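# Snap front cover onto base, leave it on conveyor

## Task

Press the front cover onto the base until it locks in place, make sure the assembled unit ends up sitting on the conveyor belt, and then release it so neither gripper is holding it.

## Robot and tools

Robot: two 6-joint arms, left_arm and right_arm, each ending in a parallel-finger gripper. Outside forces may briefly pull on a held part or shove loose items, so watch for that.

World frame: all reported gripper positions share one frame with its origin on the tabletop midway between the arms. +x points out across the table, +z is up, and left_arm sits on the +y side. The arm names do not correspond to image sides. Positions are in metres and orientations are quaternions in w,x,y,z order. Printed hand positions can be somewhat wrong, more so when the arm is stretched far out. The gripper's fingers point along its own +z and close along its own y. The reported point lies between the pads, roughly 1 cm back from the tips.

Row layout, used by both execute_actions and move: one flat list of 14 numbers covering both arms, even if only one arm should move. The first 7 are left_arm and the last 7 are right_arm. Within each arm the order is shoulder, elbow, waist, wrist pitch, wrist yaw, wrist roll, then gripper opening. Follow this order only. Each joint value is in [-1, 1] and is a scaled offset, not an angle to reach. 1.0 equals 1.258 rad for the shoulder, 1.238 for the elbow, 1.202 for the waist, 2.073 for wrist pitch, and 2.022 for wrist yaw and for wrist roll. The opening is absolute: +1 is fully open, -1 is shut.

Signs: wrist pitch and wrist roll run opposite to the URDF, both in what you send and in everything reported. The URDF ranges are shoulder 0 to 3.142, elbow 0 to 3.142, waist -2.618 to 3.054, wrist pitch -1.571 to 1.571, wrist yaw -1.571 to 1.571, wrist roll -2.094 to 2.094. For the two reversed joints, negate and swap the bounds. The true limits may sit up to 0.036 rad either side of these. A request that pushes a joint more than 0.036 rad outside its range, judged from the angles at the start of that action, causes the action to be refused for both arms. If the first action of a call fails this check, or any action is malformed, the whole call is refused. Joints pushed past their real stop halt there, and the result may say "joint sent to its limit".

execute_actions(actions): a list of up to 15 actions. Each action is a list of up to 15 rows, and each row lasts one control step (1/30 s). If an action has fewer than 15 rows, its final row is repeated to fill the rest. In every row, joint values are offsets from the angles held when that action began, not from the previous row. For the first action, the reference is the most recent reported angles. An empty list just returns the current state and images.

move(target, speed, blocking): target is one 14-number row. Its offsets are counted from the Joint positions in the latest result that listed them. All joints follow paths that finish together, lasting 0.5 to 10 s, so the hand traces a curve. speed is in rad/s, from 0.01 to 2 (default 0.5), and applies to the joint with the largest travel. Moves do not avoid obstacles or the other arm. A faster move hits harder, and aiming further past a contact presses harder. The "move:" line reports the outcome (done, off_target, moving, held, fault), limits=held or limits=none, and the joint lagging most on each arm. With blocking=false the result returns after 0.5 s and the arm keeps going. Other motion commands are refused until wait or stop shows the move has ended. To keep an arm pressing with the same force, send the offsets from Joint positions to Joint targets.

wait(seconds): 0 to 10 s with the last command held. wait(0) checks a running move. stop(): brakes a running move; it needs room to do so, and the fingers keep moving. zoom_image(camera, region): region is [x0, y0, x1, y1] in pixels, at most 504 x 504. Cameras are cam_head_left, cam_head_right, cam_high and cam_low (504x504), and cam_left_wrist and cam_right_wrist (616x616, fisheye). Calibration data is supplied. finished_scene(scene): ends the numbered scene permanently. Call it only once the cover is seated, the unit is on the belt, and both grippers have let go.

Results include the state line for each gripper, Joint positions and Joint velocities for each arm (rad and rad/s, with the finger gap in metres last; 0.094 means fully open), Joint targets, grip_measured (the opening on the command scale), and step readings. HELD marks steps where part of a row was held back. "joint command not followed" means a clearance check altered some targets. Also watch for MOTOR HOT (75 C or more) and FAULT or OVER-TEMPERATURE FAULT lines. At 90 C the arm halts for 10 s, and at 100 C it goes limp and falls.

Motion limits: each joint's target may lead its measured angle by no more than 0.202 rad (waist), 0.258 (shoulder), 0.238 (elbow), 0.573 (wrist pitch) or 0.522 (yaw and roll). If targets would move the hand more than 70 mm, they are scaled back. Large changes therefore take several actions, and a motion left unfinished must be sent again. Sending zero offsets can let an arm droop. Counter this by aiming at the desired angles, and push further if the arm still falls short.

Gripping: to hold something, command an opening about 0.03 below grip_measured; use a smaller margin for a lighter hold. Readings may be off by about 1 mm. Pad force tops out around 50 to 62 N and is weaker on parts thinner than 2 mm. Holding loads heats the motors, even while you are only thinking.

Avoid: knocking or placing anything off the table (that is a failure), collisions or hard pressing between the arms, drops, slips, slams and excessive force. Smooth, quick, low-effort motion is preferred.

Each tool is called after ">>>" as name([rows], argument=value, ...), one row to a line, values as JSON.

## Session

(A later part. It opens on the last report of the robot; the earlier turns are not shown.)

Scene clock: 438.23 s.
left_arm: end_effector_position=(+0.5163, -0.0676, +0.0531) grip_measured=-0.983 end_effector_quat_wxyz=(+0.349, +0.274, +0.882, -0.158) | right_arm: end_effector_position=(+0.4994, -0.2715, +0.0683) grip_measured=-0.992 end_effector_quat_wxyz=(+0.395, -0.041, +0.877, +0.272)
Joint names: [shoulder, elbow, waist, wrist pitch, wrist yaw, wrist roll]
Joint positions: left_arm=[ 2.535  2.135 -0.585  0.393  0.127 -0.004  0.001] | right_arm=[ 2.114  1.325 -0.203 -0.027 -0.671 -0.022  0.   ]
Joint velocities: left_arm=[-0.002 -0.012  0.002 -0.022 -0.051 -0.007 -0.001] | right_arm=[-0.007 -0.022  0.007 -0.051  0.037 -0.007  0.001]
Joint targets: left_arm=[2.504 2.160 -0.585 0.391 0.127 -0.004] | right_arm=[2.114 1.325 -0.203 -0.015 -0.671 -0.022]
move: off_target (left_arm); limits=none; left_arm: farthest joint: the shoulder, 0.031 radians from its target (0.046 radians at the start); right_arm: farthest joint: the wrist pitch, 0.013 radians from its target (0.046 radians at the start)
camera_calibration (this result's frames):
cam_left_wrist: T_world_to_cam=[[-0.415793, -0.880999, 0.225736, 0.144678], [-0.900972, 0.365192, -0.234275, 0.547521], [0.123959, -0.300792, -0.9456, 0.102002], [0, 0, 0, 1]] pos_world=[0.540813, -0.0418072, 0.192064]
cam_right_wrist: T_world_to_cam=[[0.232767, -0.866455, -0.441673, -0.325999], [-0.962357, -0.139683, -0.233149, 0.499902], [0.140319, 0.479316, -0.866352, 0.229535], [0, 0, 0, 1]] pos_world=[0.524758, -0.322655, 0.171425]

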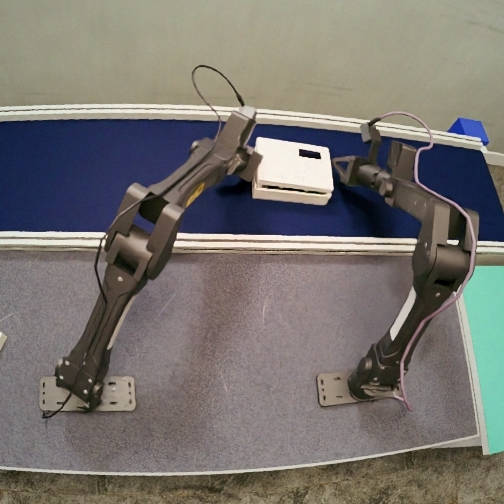

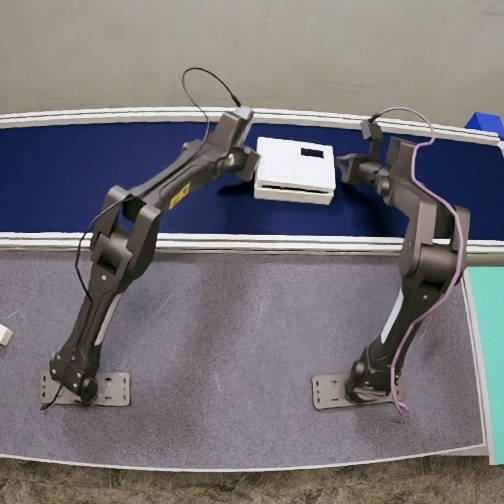

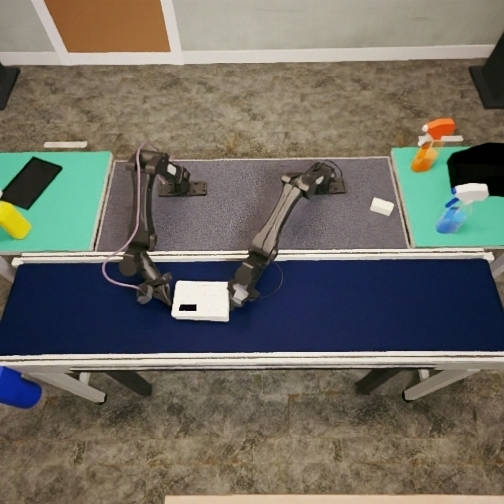

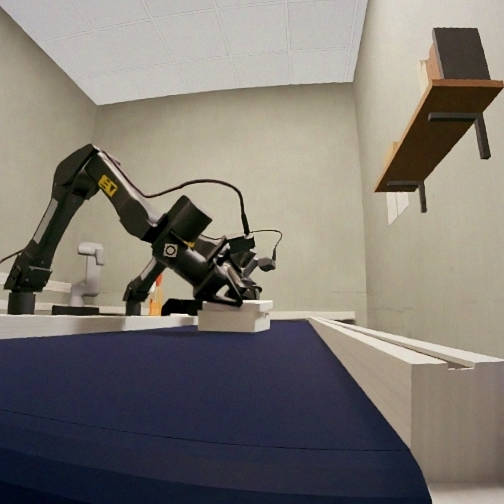

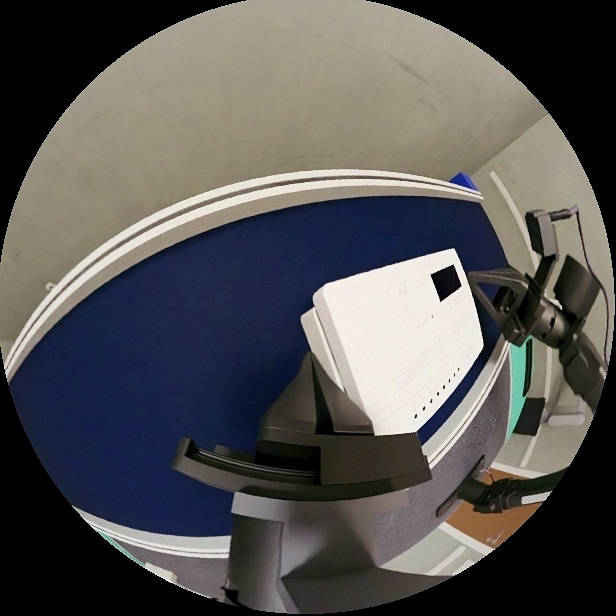

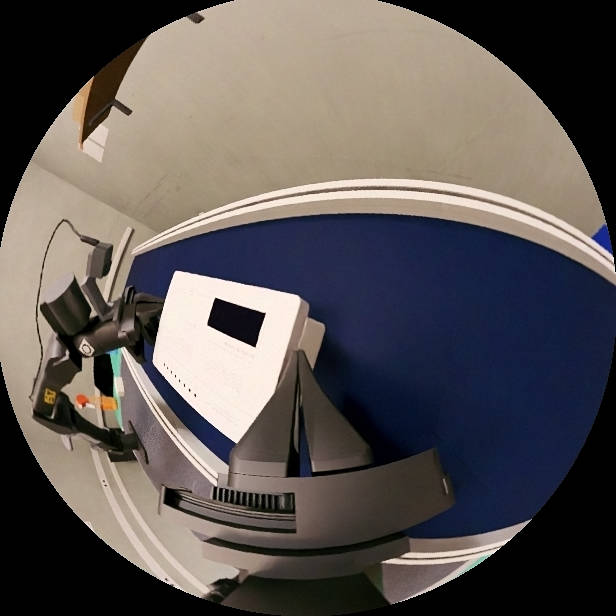

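>>> move(target=[-0.039,0.02,0,0,0,0,-1,0,0,0,0.015,0,0,-1], speed=0.05)

>>> move(target=[-0.02,0.02,-0.035,-0.005,0.02,0,-1,0,0,0.035,0,-0.025,0,-1], speed=0.05)

>>> move(target=[-0.042,0.02,-0.027,-0.005,0.02,0,-1,-0.035,0.01,0.025,0,-0.025,0,-1], speed=0.04)

>>> zoom_image(camera="cam_low", region=[160,260,290,350])

Scene clock: 445.63 s.
left_arm: end_effector_position=(+0.5169, -0.0680, +0.0654) grip_measured=-0.983 end_effector_quat_wxyz=(+0.357, +0.273, +0.879, -0.160) | right_arm: end_effector_position=(+0.4967, -0.2710, +0.0654) grip_measured=-0.992 end_effector_quat_wxyz=(+0.387, -0.037, +0.880, +0.274)
Joint names: [shoulder, elbow, waist, wrist pitch, wrist yaw, wrist roll]
Joint positions: left_arm=[ 2.515  2.135 -0.585  0.395  0.127 -0.004  0.001] | right_arm=[ 2.114  1.325 -0.203 -0.008 -0.671 -0.022  0.   ]
Joint velocities: left_arm=[-0.012  0.002  0.002  0.037 -0.051  0.037  0.   ] | right_arm=[-0.027 -0.002 -0.002  0.066  0.022  0.051  0.   ]
Joint targets: left_arm=[2.486 2.160 -0.585 0.393 0.127 -0.004] | right_arm=[2.114 1.325 -0.203 0.004 -0.671 -0.022]
move: off_target (left_arm); limits=none; left_arm: farthest joint: the shoulder, 0.029 radians from its target (0.049 radians at the start); right_arm: farthest joint: the wrist pitch, 0.013 radians from its target (0.031 radians at the start)
camera_calibration (this result's frames):
cam_left_wrist: T_world_to_cam=[[-0.419192, -0.878935, 0.227489, 0.143607], [-0.897332, 0.362981, -0.251078, 0.550217], [0.138107, -0.309383, -0.940855, 0.10521], [0, 0, 0, 1]] pos_world=[0.539396, -0.0409467, 0.204466]
cam_right_wrist: T_world_to_cam=[[0.224581, -0.864949, -0.448805, -0.321245], [-0.966484, -0.138923, -0.21589, 0.497851], [0.124385, 0.482248, -0.867159, 0.235999], [0, 0, 0, 1]] pos_world=[0.523956, -0.322508, 0.167954]

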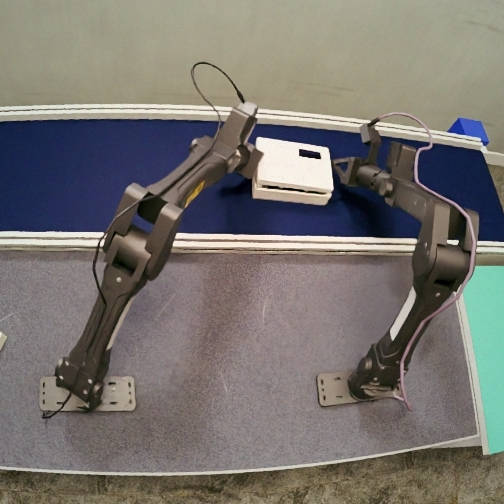

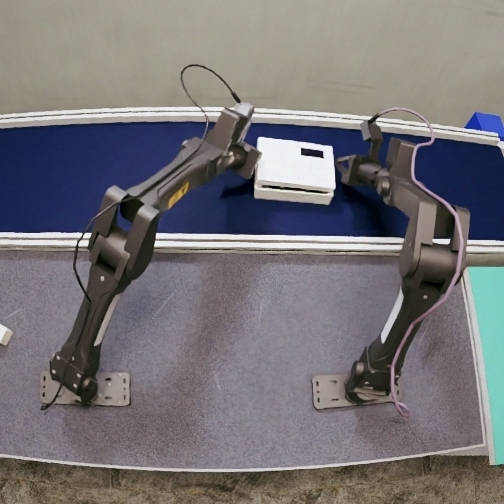

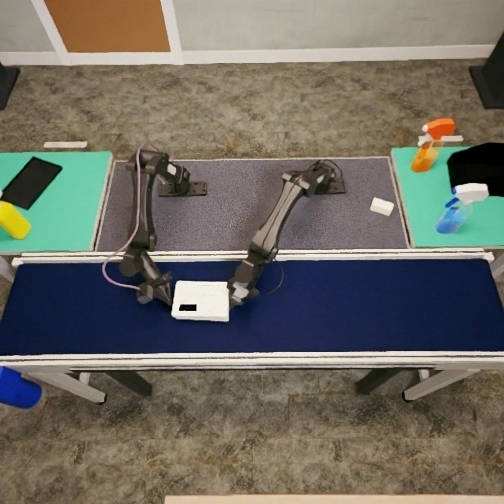

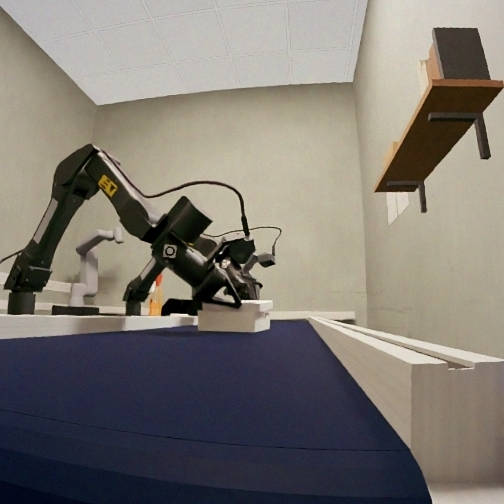

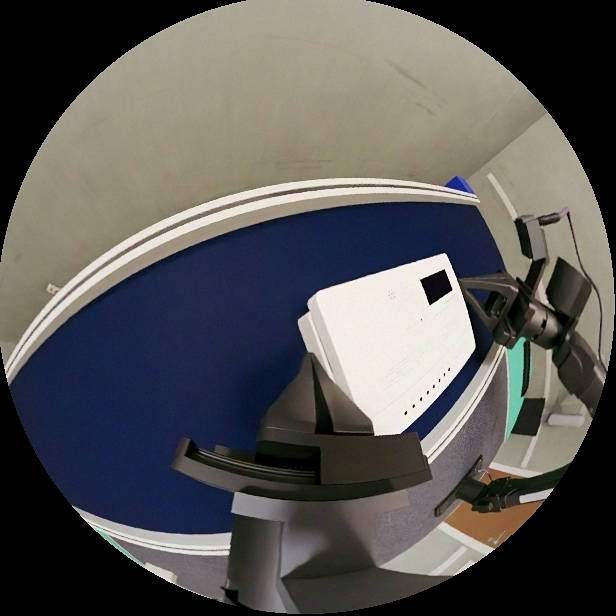

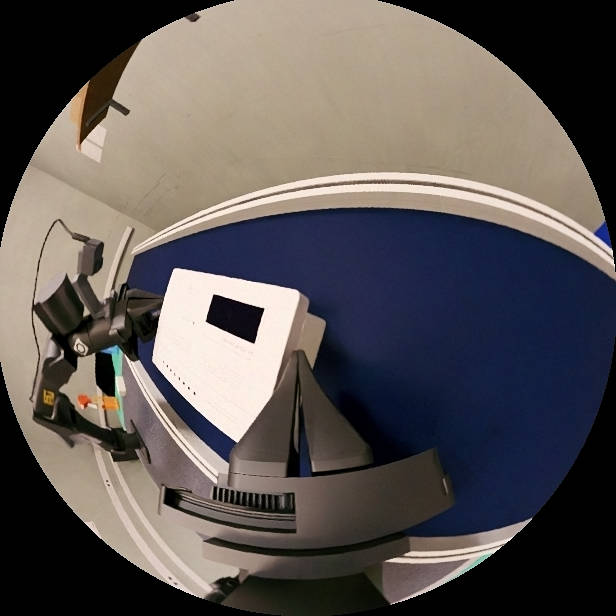

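Scene clock: 446.87 s.
left_arm: end_effector_position=(+0.5132, -0.0737, +0.0654) grip_measured=-0.983 end_effector_quat_wxyz=(+0.356, +0.278, +0.877, -0.161) | right_arm: end_effector_position=(+0.4964, -0.2650, +0.0656) grip_measured=-0.992 end_effector_quat_wxyz=(+0.385, -0.042, +0.879, +0.276)
Joint names: [shoulder, elbow, waist, wrist pitch, wrist yaw, wrist roll]
Joint positions: left_arm=[ 2.515  2.135 -0.596  0.395  0.125 -0.004  0.001] | right_arm=[ 2.114  1.325 -0.192 -0.009 -0.672 -0.022  0.   ]
Joint velocities: left_arm=[-0.007 -0.017 -0.002  0.051 -0.007  0.007  0.   ] | right_arm=[ 0.012  0.017 -0.022  0.007  0.007 -0.007 -0.001]
Joint targets: left_arm=[2.490 2.160 -0.627 0.384 0.167 -0.004] | right_arm=[2.114 1.325 -0.160 -0.009 -0.721 -0.022]
move: off_target (left_arm, right_arm); limits=none; left_arm: farthest joint: the wrist yaw, 0.042 radians from its target (0.041 radians at the start); right_arm: farthest joint: the wrist yaw, 0.049 radians from its target (0.051 radians at the start)
camera_calibration (this result's frames):
cam_left_wrist: T_world_to_cam=[[-0.427937, -0.874912, 0.226713, 0.141836], [-0.893602, 0.371985, -0.251203, 0.54767], [0.135446, -0.31009, -0.941009, 0.105266], [0, 0, 0, 1]] pos_world=[0.535838, -0.046989, 0.204476]
cam_right_wrist: T_world_to_cam=[[0.235248, -0.861618, -0.449747, -0.320289], [-0.964611, -0.150275, -0.216662, 0.494599], [0.119094, 0.4848, -0.866479, 0.23659], [0, 0, 0, 1]] pos_world=[0.524267, -0.31634, 0.168112]

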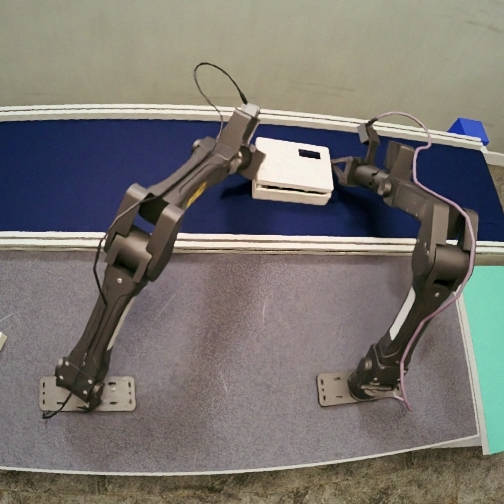

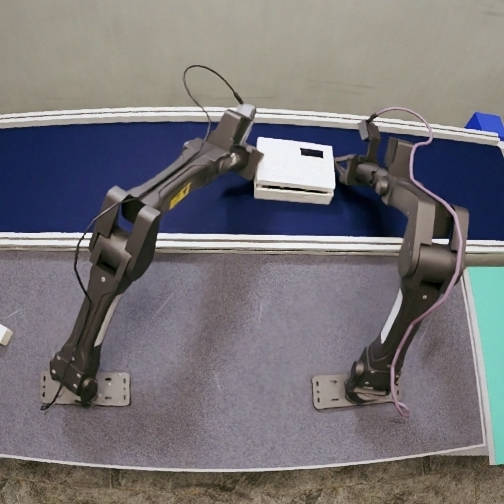

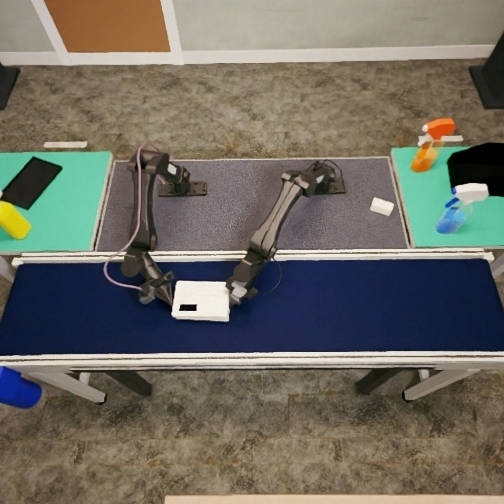

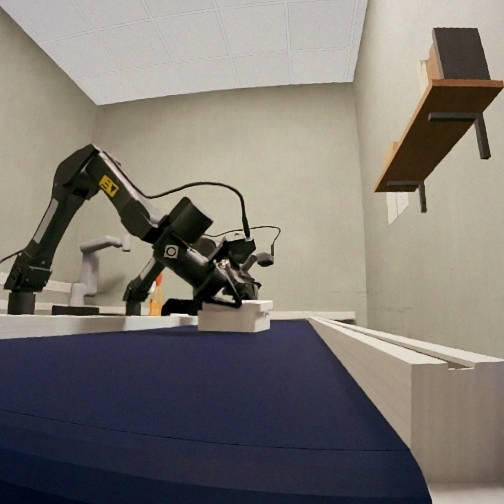

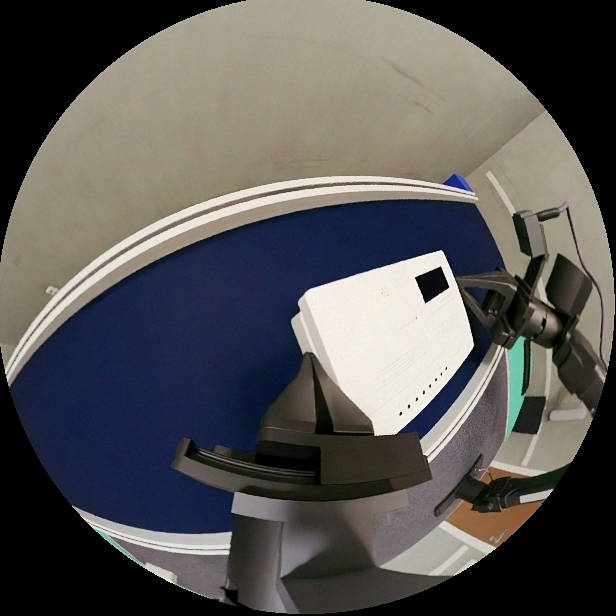

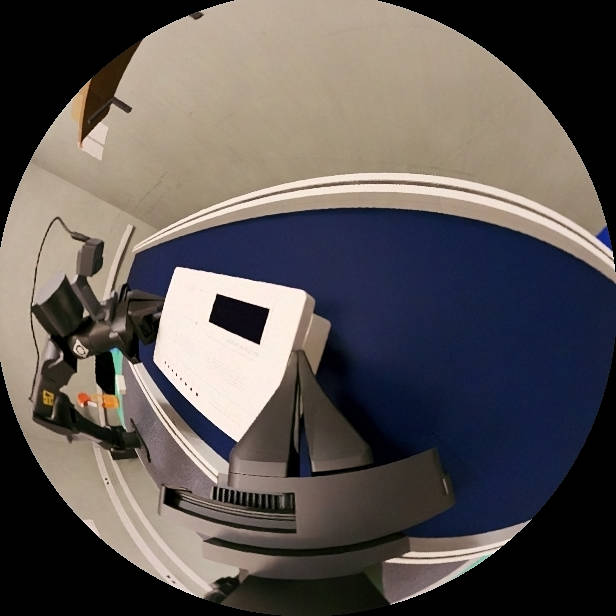

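Scene clock: 448.50 s.
left_arm: end_effector_position=(+0.5105, -0.0730, +0.0727) grip_measured=-0.983 end_effector_quat_wxyz=(+0.355, +0.278, +0.878, -0.160) | right_arm: end_effector_position=(+0.4975, -0.2644, +0.0754) grip_measured=-0.992 end_effector_quat_wxyz=(+0.394, -0.046, +0.876, +0.274)
Joint names: [shoulder, elbow, waist, wrist pitch, wrist yaw, wrist roll]
Joint positions: left_arm=[ 2.498  2.135 -0.598  0.416  0.123 -0.004  0.001] | right_arm=[ 2.094  1.325 -0.19  -0.009 -0.67  -0.022  0.   ]
Joint velocities: left_arm=[ 0.007  0.002  0.002 -0.007 -0.022  0.066  0.   ] | right_arm=[-0.002 -0.017 -0.007  0.007 -0.066  0.095  0.   ]
Joint targets: left_arm=[2.462 2.160 -0.628 0.385 0.166 -0.004] | right_arm=[2.070 1.338 -0.162 -0.009 -0.723 -0.022]
move: off_target (left_arm, right_arm); limits=none; left_arm: farthest joint: the wrist yaw, 0.043 radians from its target (0.040 radians at the start); right_arm: farthest joint: the wrist yaw, 0.053 radians from its target (0.050 radians at the start)
camera_calibration (this result's frames):
cam_left_wrist: T_world_to_cam=[[-0.427505, -0.875679, 0.224556, 0.139573], [-0.894081, 0.372838, -0.248215, 0.546875], [0.133634, -0.306885, -0.942318, 0.113992], [0, 0, 0, 1]] pos_world=[0.533386, -0.0466918, 0.211817]
cam_right_wrist: T_world_to_cam=[[0.244132, -0.86384, -0.440658, -0.321283], [-0.960217, -0.151803, -0.234391, 0.496557], [0.135583, 0.48035, -0.866534, 0.235212], [0, 0, 0, 1]] pos_world=[0.523347, -0.315142, 0.178632]

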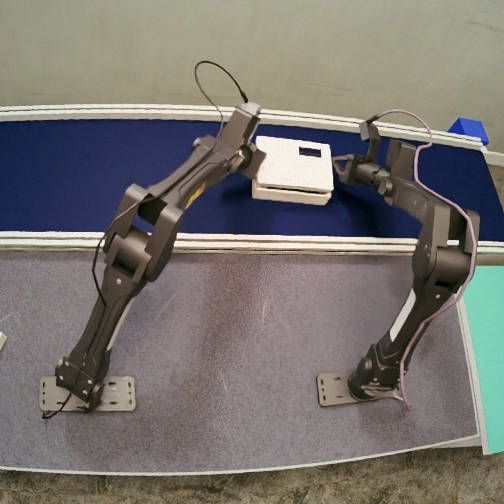

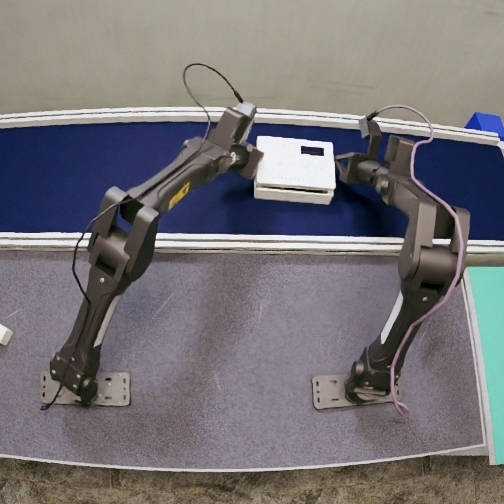

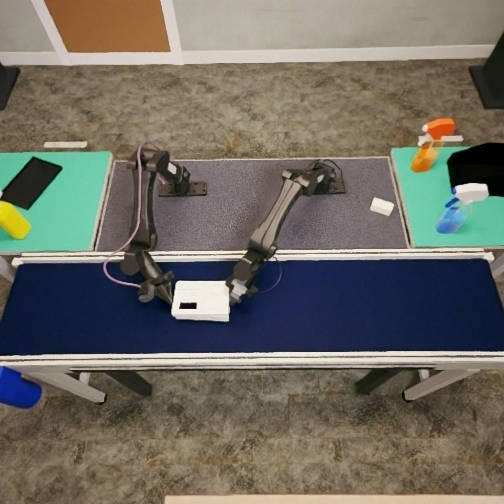

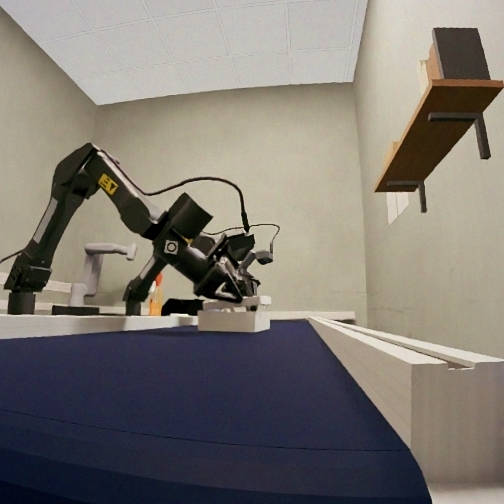

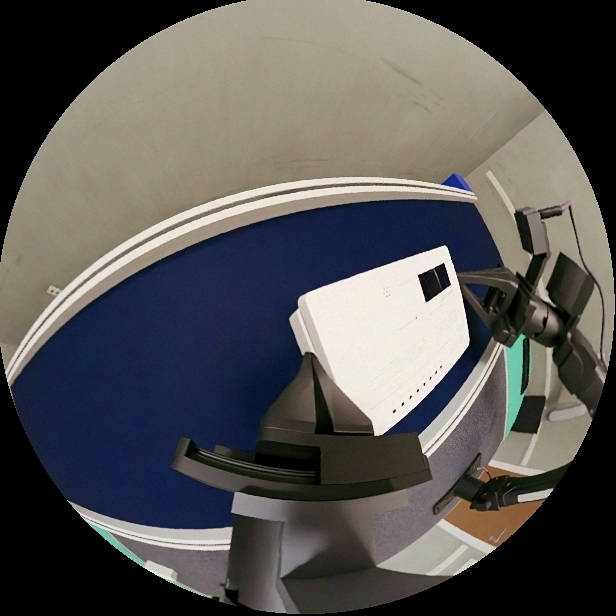

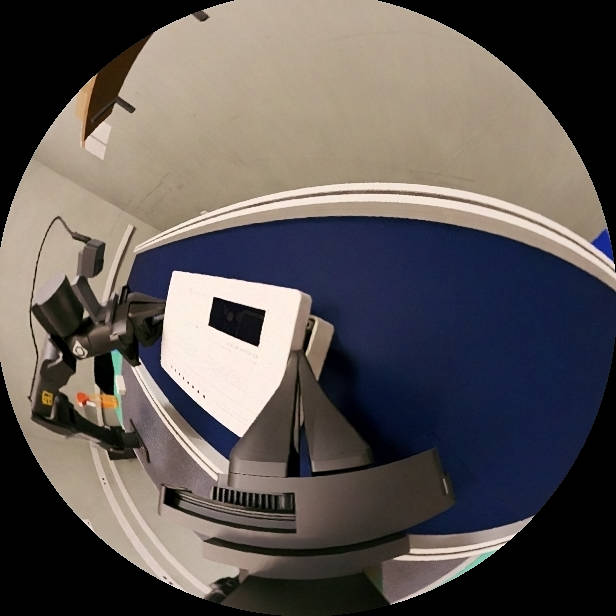

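Region (160, 260, 290, 350) of cam_low's 504x504 image, scaled by 3.877, with more detail than that image has; it fills the top 349 rows of this view, and the rest is white.

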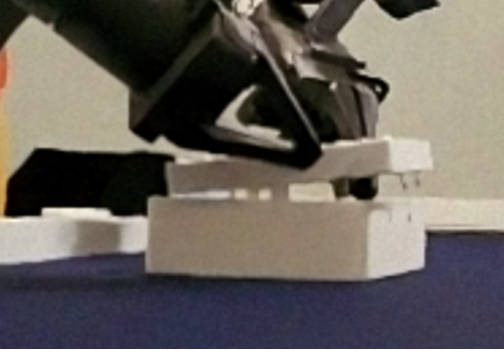

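>>> execute_actions([
  [[-0.031,0.02,-0.027,-0.01,0.021,0,-1,-0.024,0.01,0.022,0.01,-0.026,0,-1],[-0.031,0.02,-0.027,-0.01,0.021,0,-1,-0.024,0.01,0.022,0.01,-0.026,0,-1],[-0.031,0.02,-0.027,-0.01,0.021,0,-1,-0.024,0.01,0.022,0.01,-0.026,0,-1],[-0.034,0.02,-0.029,-0.005,0.021,0,-1,-0.03,0.01,0.021,0.022,-0.026,0,-1],[-0.034,0.02,-0.029,-0.005,0.021,0,-1,-0.03,0.01,0.021,0.022,-0.026,0,-1],[-0.034,0.02,-0.029,-0.005,0.021,0,-1,-0.03,0.01,0.021,0.022,-0.026,0,-1],[-0.037,0.02,-0.031,0,0.021,0,-1,-0.035,0.01,0.02,0.035,-0.026,0,-1]],
])

>>> wait(seconds=0.5)

>>> zoom_image(camera="cam_low", region=[160,260,290,350])

>>> zoom_image(camera="cam_head_left", region=[220,100,370,220])

Scene clock: 458.10 s.
left_arm: end_effector_position=(+0.5038, -0.0725, +0.0728) grip_measured=-0.983 end_effector_quat_wxyz=(+0.343, +0.281, +0.882, -0.157) | right_arm: end_effector_position=(+0.4917, -0.2636, +0.0804) grip_measured=-0.992 end_effector_quat_wxyz=(+0.384, -0.042, +0.880, +0.276)
Joint names: [shoulder, elbow, waist, wrist pitch, wrist yaw, wrist roll]
Joint positions: left_arm=[ 2.488  2.135 -0.603  0.451  0.121 -0.004  0.001] | right_arm=[ 2.07   1.325 -0.19   0.038 -0.669 -0.022  0.   ]
Joint velocities: left_arm=[-0.002 -0.002 -0.012  0.066 -0.037 -0.007 -0.   ] | right_arm=[-0.002 -0.002 -0.017  0.037  0.037 -0.037 -0.001]
Joint targets: left_arm=[2.451 2.160 -0.635 0.415 0.166 -0.004] | right_arm=[2.050 1.338 -0.166 0.064 -0.722 -0.022]
Step readings (joint positions):
0: left_arm=[2.498 2.135 -0.598 0.416 0.123 -0.004] | right_arm=[2.094 1.325 -0.190 -0.009 -0.670 -0.022]
1: left_arm=[2.498 2.135 -0.598 0.416 0.123 -0.004] | right_arm=[2.094 1.325 -0.190 -0.008 -0.670 -0.022]
2: left_arm=[2.498 2.135 -0.599 0.418 0.123 -0.004] | right_arm=[2.094 1.325 -0.190 -0.007 -0.670 -0.022]
4: left_arm=[2.498 2.135 -0.600 0.422 0.123 -0.004] | right_arm=[2.092 1.325 -0.190 -0.002 -0.669 -0.022]
8: left_arm=[2.496 2.135 -0.601 0.437 0.122 -0.004] | right_arm=[2.080 1.325 -0.190 0.023 -0.669 -0.022]
15: Joint positions above
camera_calibration (this result's frames):
cam_left_wrist: T_world_to_cam=[[-0.426354, -0.877254, 0.220563, 0.136696], [-0.897515, 0.379902, -0.223924, 0.541264], [0.112646, -0.293429, -0.949321, 0.127173], [0, 0, 0, 1]] pos_world=[0.529748, -0.0483935, 0.211779]
cam_right_wrist: T_world_to_cam=[[0.23333, -0.862674, -0.448721, -0.310698], [-0.965418, -0.150328, -0.213, 0.493515], [0.116294, 0.482903, -0.867917, 0.250178], [0, 0, 0, 1]] pos_world=[0.519849, -0.314654, 0.182835]

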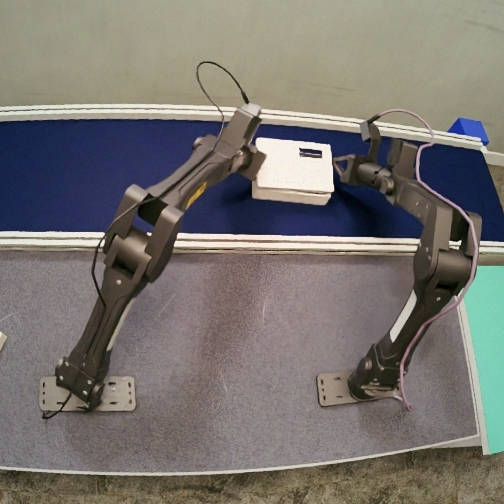

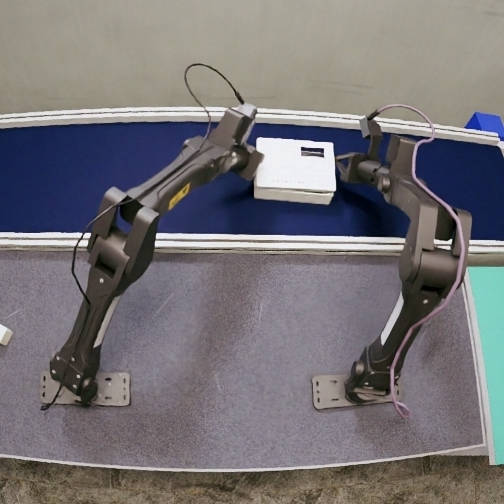

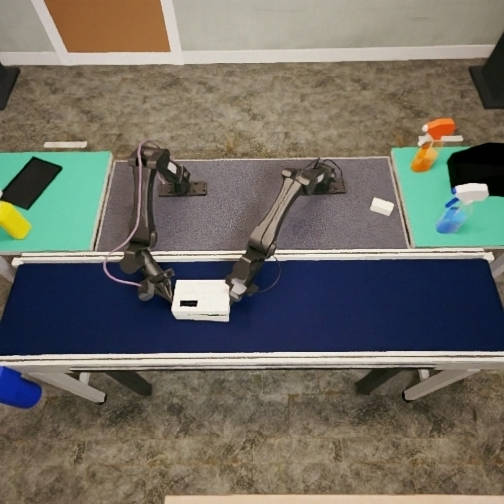

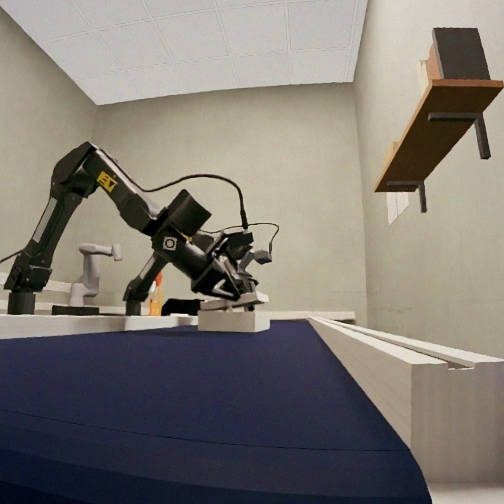

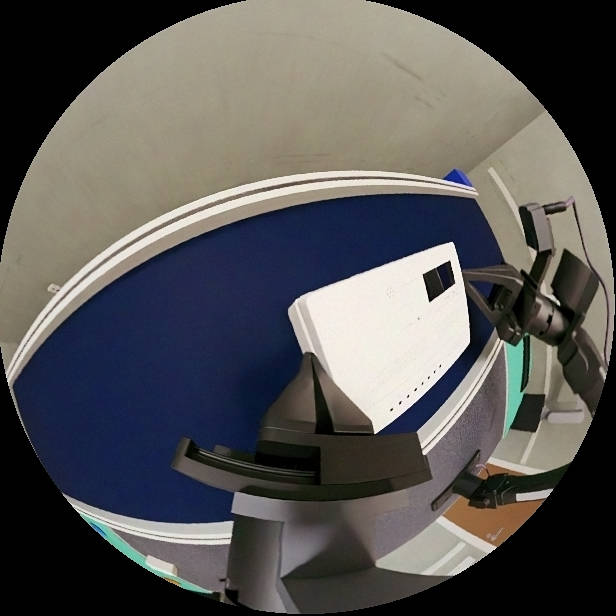

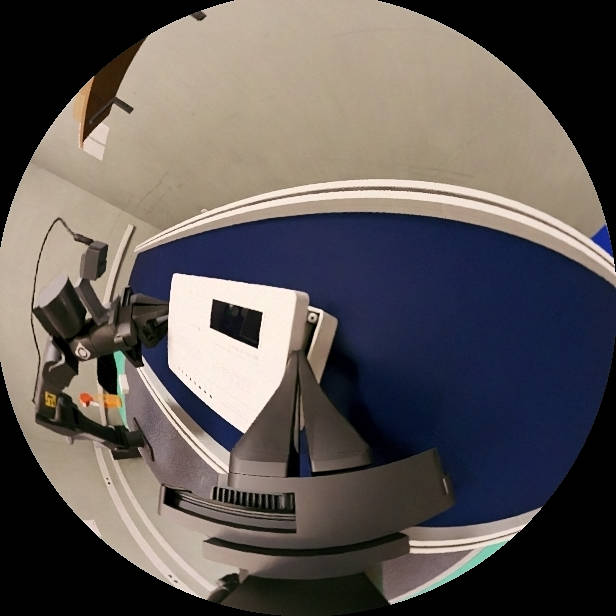

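Scene clock: 458.60 s.
left_arm: end_effector_position=(+0.5028, -0.0725, +0.0719) grip_measured=-0.983 end_effector_quat_wxyz=(+0.341, +0.281, +0.883, -0.157) | right_arm: end_effector_position=(+0.4912, -0.2635, +0.0798) grip_measured=-0.992 end_effector_quat_wxyz=(+0.382, -0.042, +0.881, +0.276)
Joint names: [shoulder, elbow, waist, wrist pitch, wrist yaw, wrist roll]
Joint positions: left_arm=[ 2.488  2.135 -0.604  0.456  0.121 -0.004  0.001] | right_arm=[ 2.07   1.325 -0.19   0.042 -0.669 -0.022  0.   ]
Joint velocities: left_arm=[ 0.012  0.002 -0.012 -0.037  0.022 -0.007 -0.001] | right_arm=[-0.007  0.012  0.012  0.081 -0.007  0.081 -0.   ]
Joint targets: left_arm=[2.451 2.160 -0.635 0.415 0.166 -0.004] | right_arm=[2.050 1.338 -0.166 0.064 -0.722 -0.022]
wait: 0.50 s; at rest by 0.30 s
camera_calibration (this result's frames):
cam_left_wrist: T_world_to_cam=[[-0.426101, -0.877513, 0.220023, 0.136392], [-0.898153, 0.381174, -0.219152, 0.540198], [0.108442, -0.290995, -0.950559, 0.12888], [0, 0, 0, 1]] pos_world=[0.529321, -0.0487199, 0.210885]
cam_right_wrist: T_world_to_cam=[[0.231809, -0.862414, -0.450006, -0.309818], [-0.966134, -0.150206, -0.209818, 0.493063], [0.113357, 0.483404, -0.868027, 0.251335], [0, 0, 0, 1]] pos_world=[0.519693, -0.314627, 0.1822]

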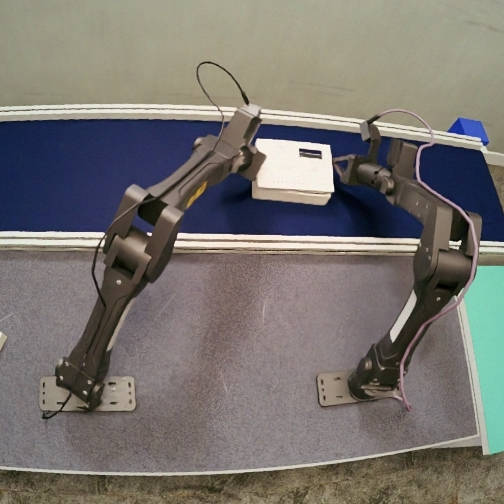

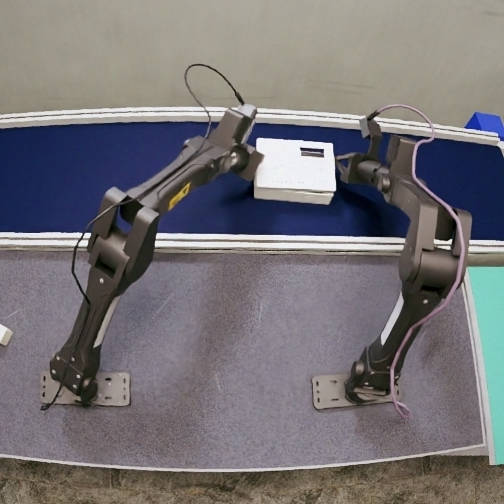

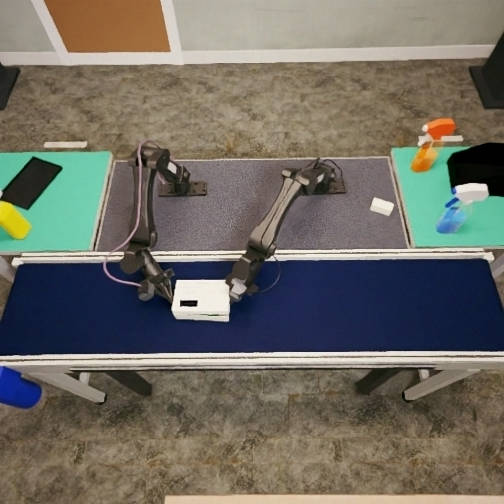

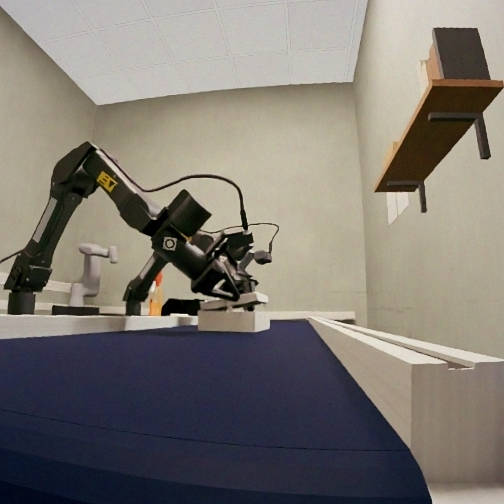

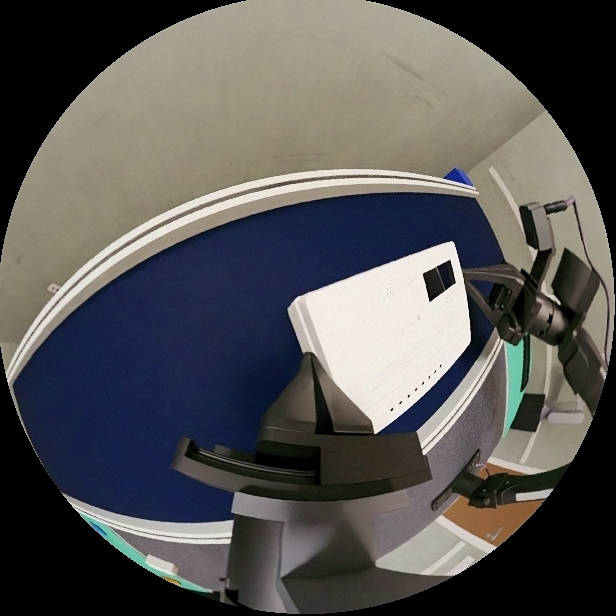

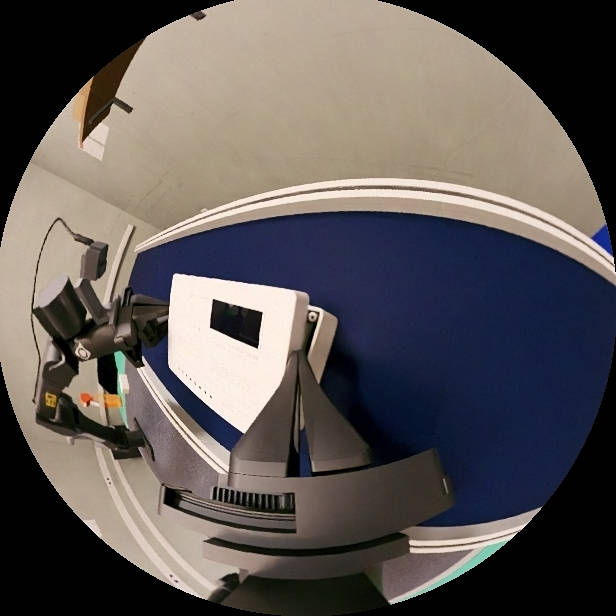

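Region (160, 260, 290, 350) of cam_low's 504x504 image, scaled by 3.877, with more detail than that image has; it fills the top 349 rows of this view, and the rest is white.

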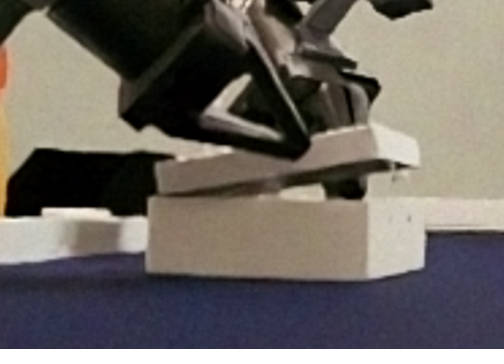

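Region (220, 100, 370, 220) of cam_head_left's 504x504 image, scaled by 3.360, with more detail than that image has; it fills the top 403 rows of this view, and the rest is white.

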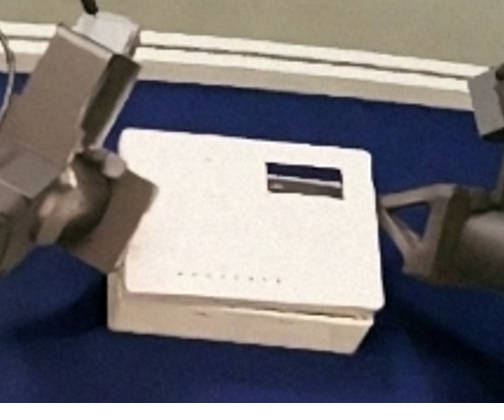

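>>> execute_actions([
  [[-0.029,0.02,-0.024,-0.024,0.021,0,-1,-0.014,0.01,0.017,0.028,-0.026,0,-1]],
])

>>> zoom_image(camera="cam_low", region=[160,260,290,350])

>>> zoom_image(camera="cam_head_left", region=[220,100,370,220])

Scene clock: 464.07 s.
left_arm: end_effector_position=(+0.5030, -0.0721, +0.0719) grip_measured=-0.983 end_effector_quat_wxyz=(+0.341, +0.281, +0.883, -0.156) | right_arm: end_effector_position=(+0.4868, -0.2629, +0.0754) grip_measured=-0.992 end_effector_quat_wxyz=(+0.370, -0.036, +0.886, +0.278)
Joint names: [shoulder, elbow, waist, wrist pitch, wrist yaw, wrist roll]
Joint positions: left_arm=[ 2.488  2.135 -0.604  0.456  0.119 -0.004  0.001] | right_arm=[ 2.07   1.325 -0.19   0.072 -0.667 -0.022  0.   ]
Joint velocities: left_arm=[ 0.002 -0.012 -0.002 -0.081 -0.037  0.11  -0.001] | right_arm=[ 0.022 -0.007 -0.002  0.022 -0.007 -0.051  0.   ]
Joint targets: left_arm=[2.452 2.160 -0.633 0.406 0.163 -0.004] | right_arm=[2.052 1.338 -0.169 0.100 -0.721 -0.022]
Step readings (joint positions):
0: left_arm=[2.488 2.135 -0.604 0.456 0.121 -0.004] | right_arm=[2.070 1.325 -0.190 0.042 -0.669 -0.022]
1: left_arm=[2.488 2.135 -0.604 0.456 0.121 -0.004] | right_arm=[2.070 1.325 -0.190 0.046 -0.669 -0.022]
2: left_arm=[2.488 2.135 -0.604 0.456 0.121 -0.004] | right_arm=[2.070 1.325 -0.190 0.051 -0.669 -0.022]
4: left_arm=[2.488 2.135 -0.604 0.456 0.120 -0.004] | right_arm=[2.070 1.325 -0.190 0.062 -0.667 -0.022]
8: left_arm=[2.488 2.135 -0.604 0.456 0.119 -0.004] | right_arm=[2.070 1.325 -0.190 0.069 -0.667 -0.022]
15: Joint positions above
camera_calibration (this result's frames):
cam_left_wrist: T_world_to_cam=[[-0.424907, -0.878492, 0.218417, 0.136233], [-0.89856, 0.380061, -0.219416, 0.54043], [0.109743, -0.289492, -0.950868, 0.128391], [0, 0, 0, 1]] pos_world=[0.529405, -0.0485484, 0.210906]
cam_right_wrist: T_world_to_cam=[[0.217463, -0.860867, -0.460019, -0.302221], [-0.972072, -0.148408, -0.181798, 0.489248], [0.0882339, 0.486706, -0.869098, 0.260873], [0, 0, 0, 1]] pos_world=[0.518289, -0.314532, 0.176641]

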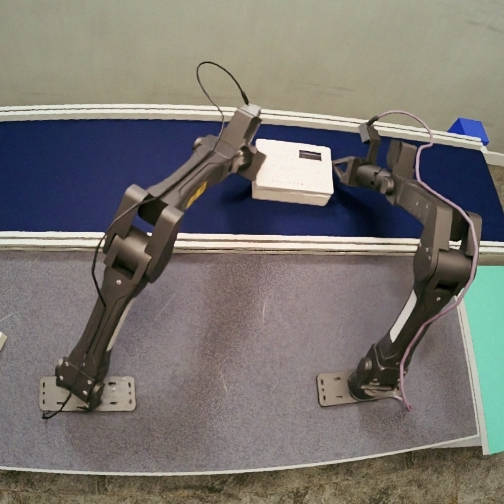

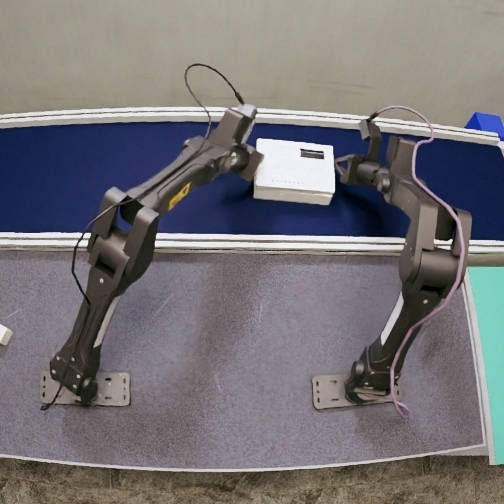

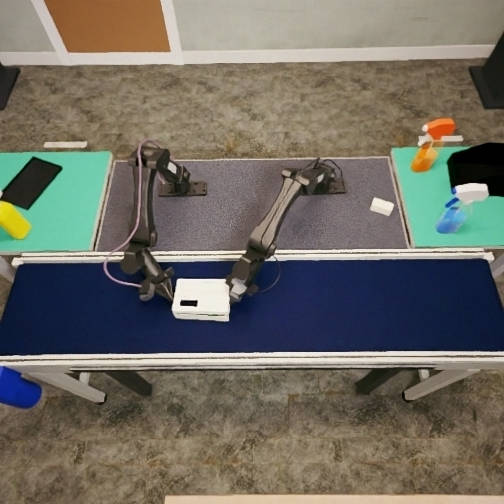

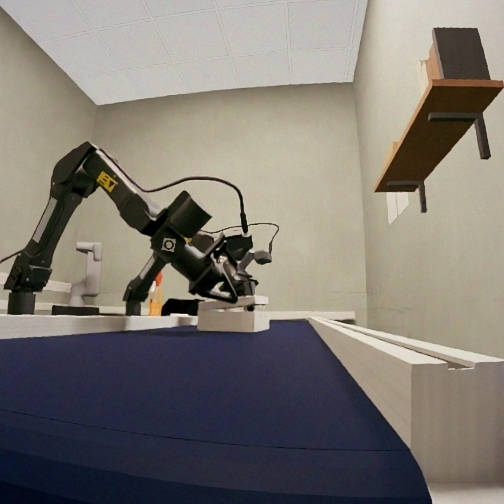

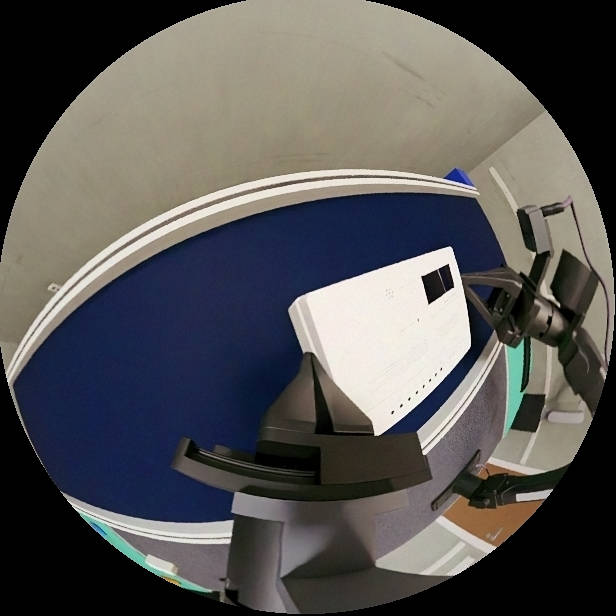

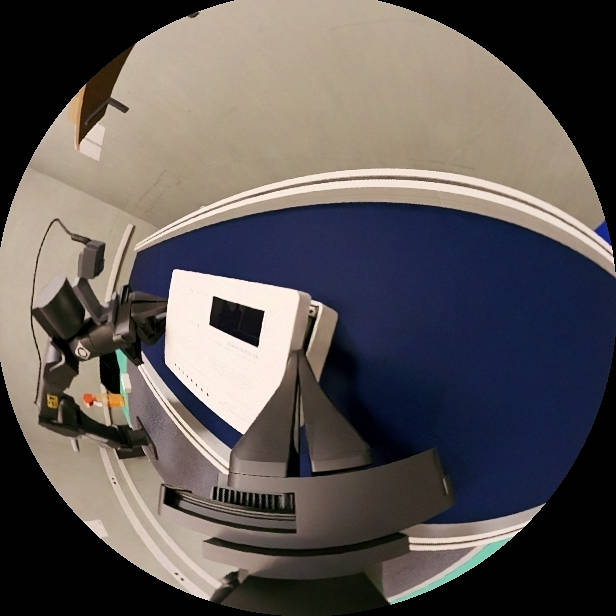

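Region (160, 260, 290, 350) of cam_low's 504x504 image, scaled by 3.877, with more detail than that image has; it fills the top 349 rows of this view, and the rest is white.

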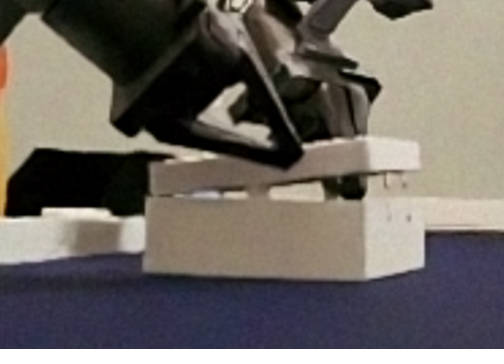

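Region (220, 100, 370, 220) of cam_head_left's 504x504 image, scaled by 3.360, with more detail than that image has; it fills the top 403 rows of this view, and the rest is white.

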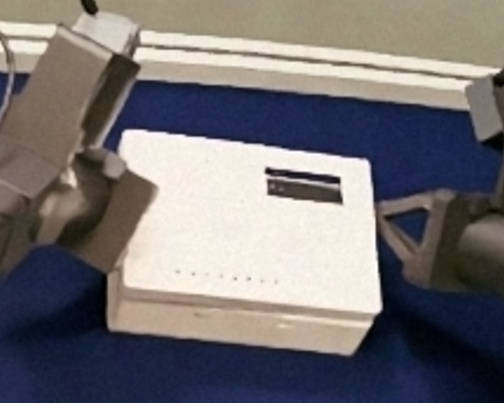

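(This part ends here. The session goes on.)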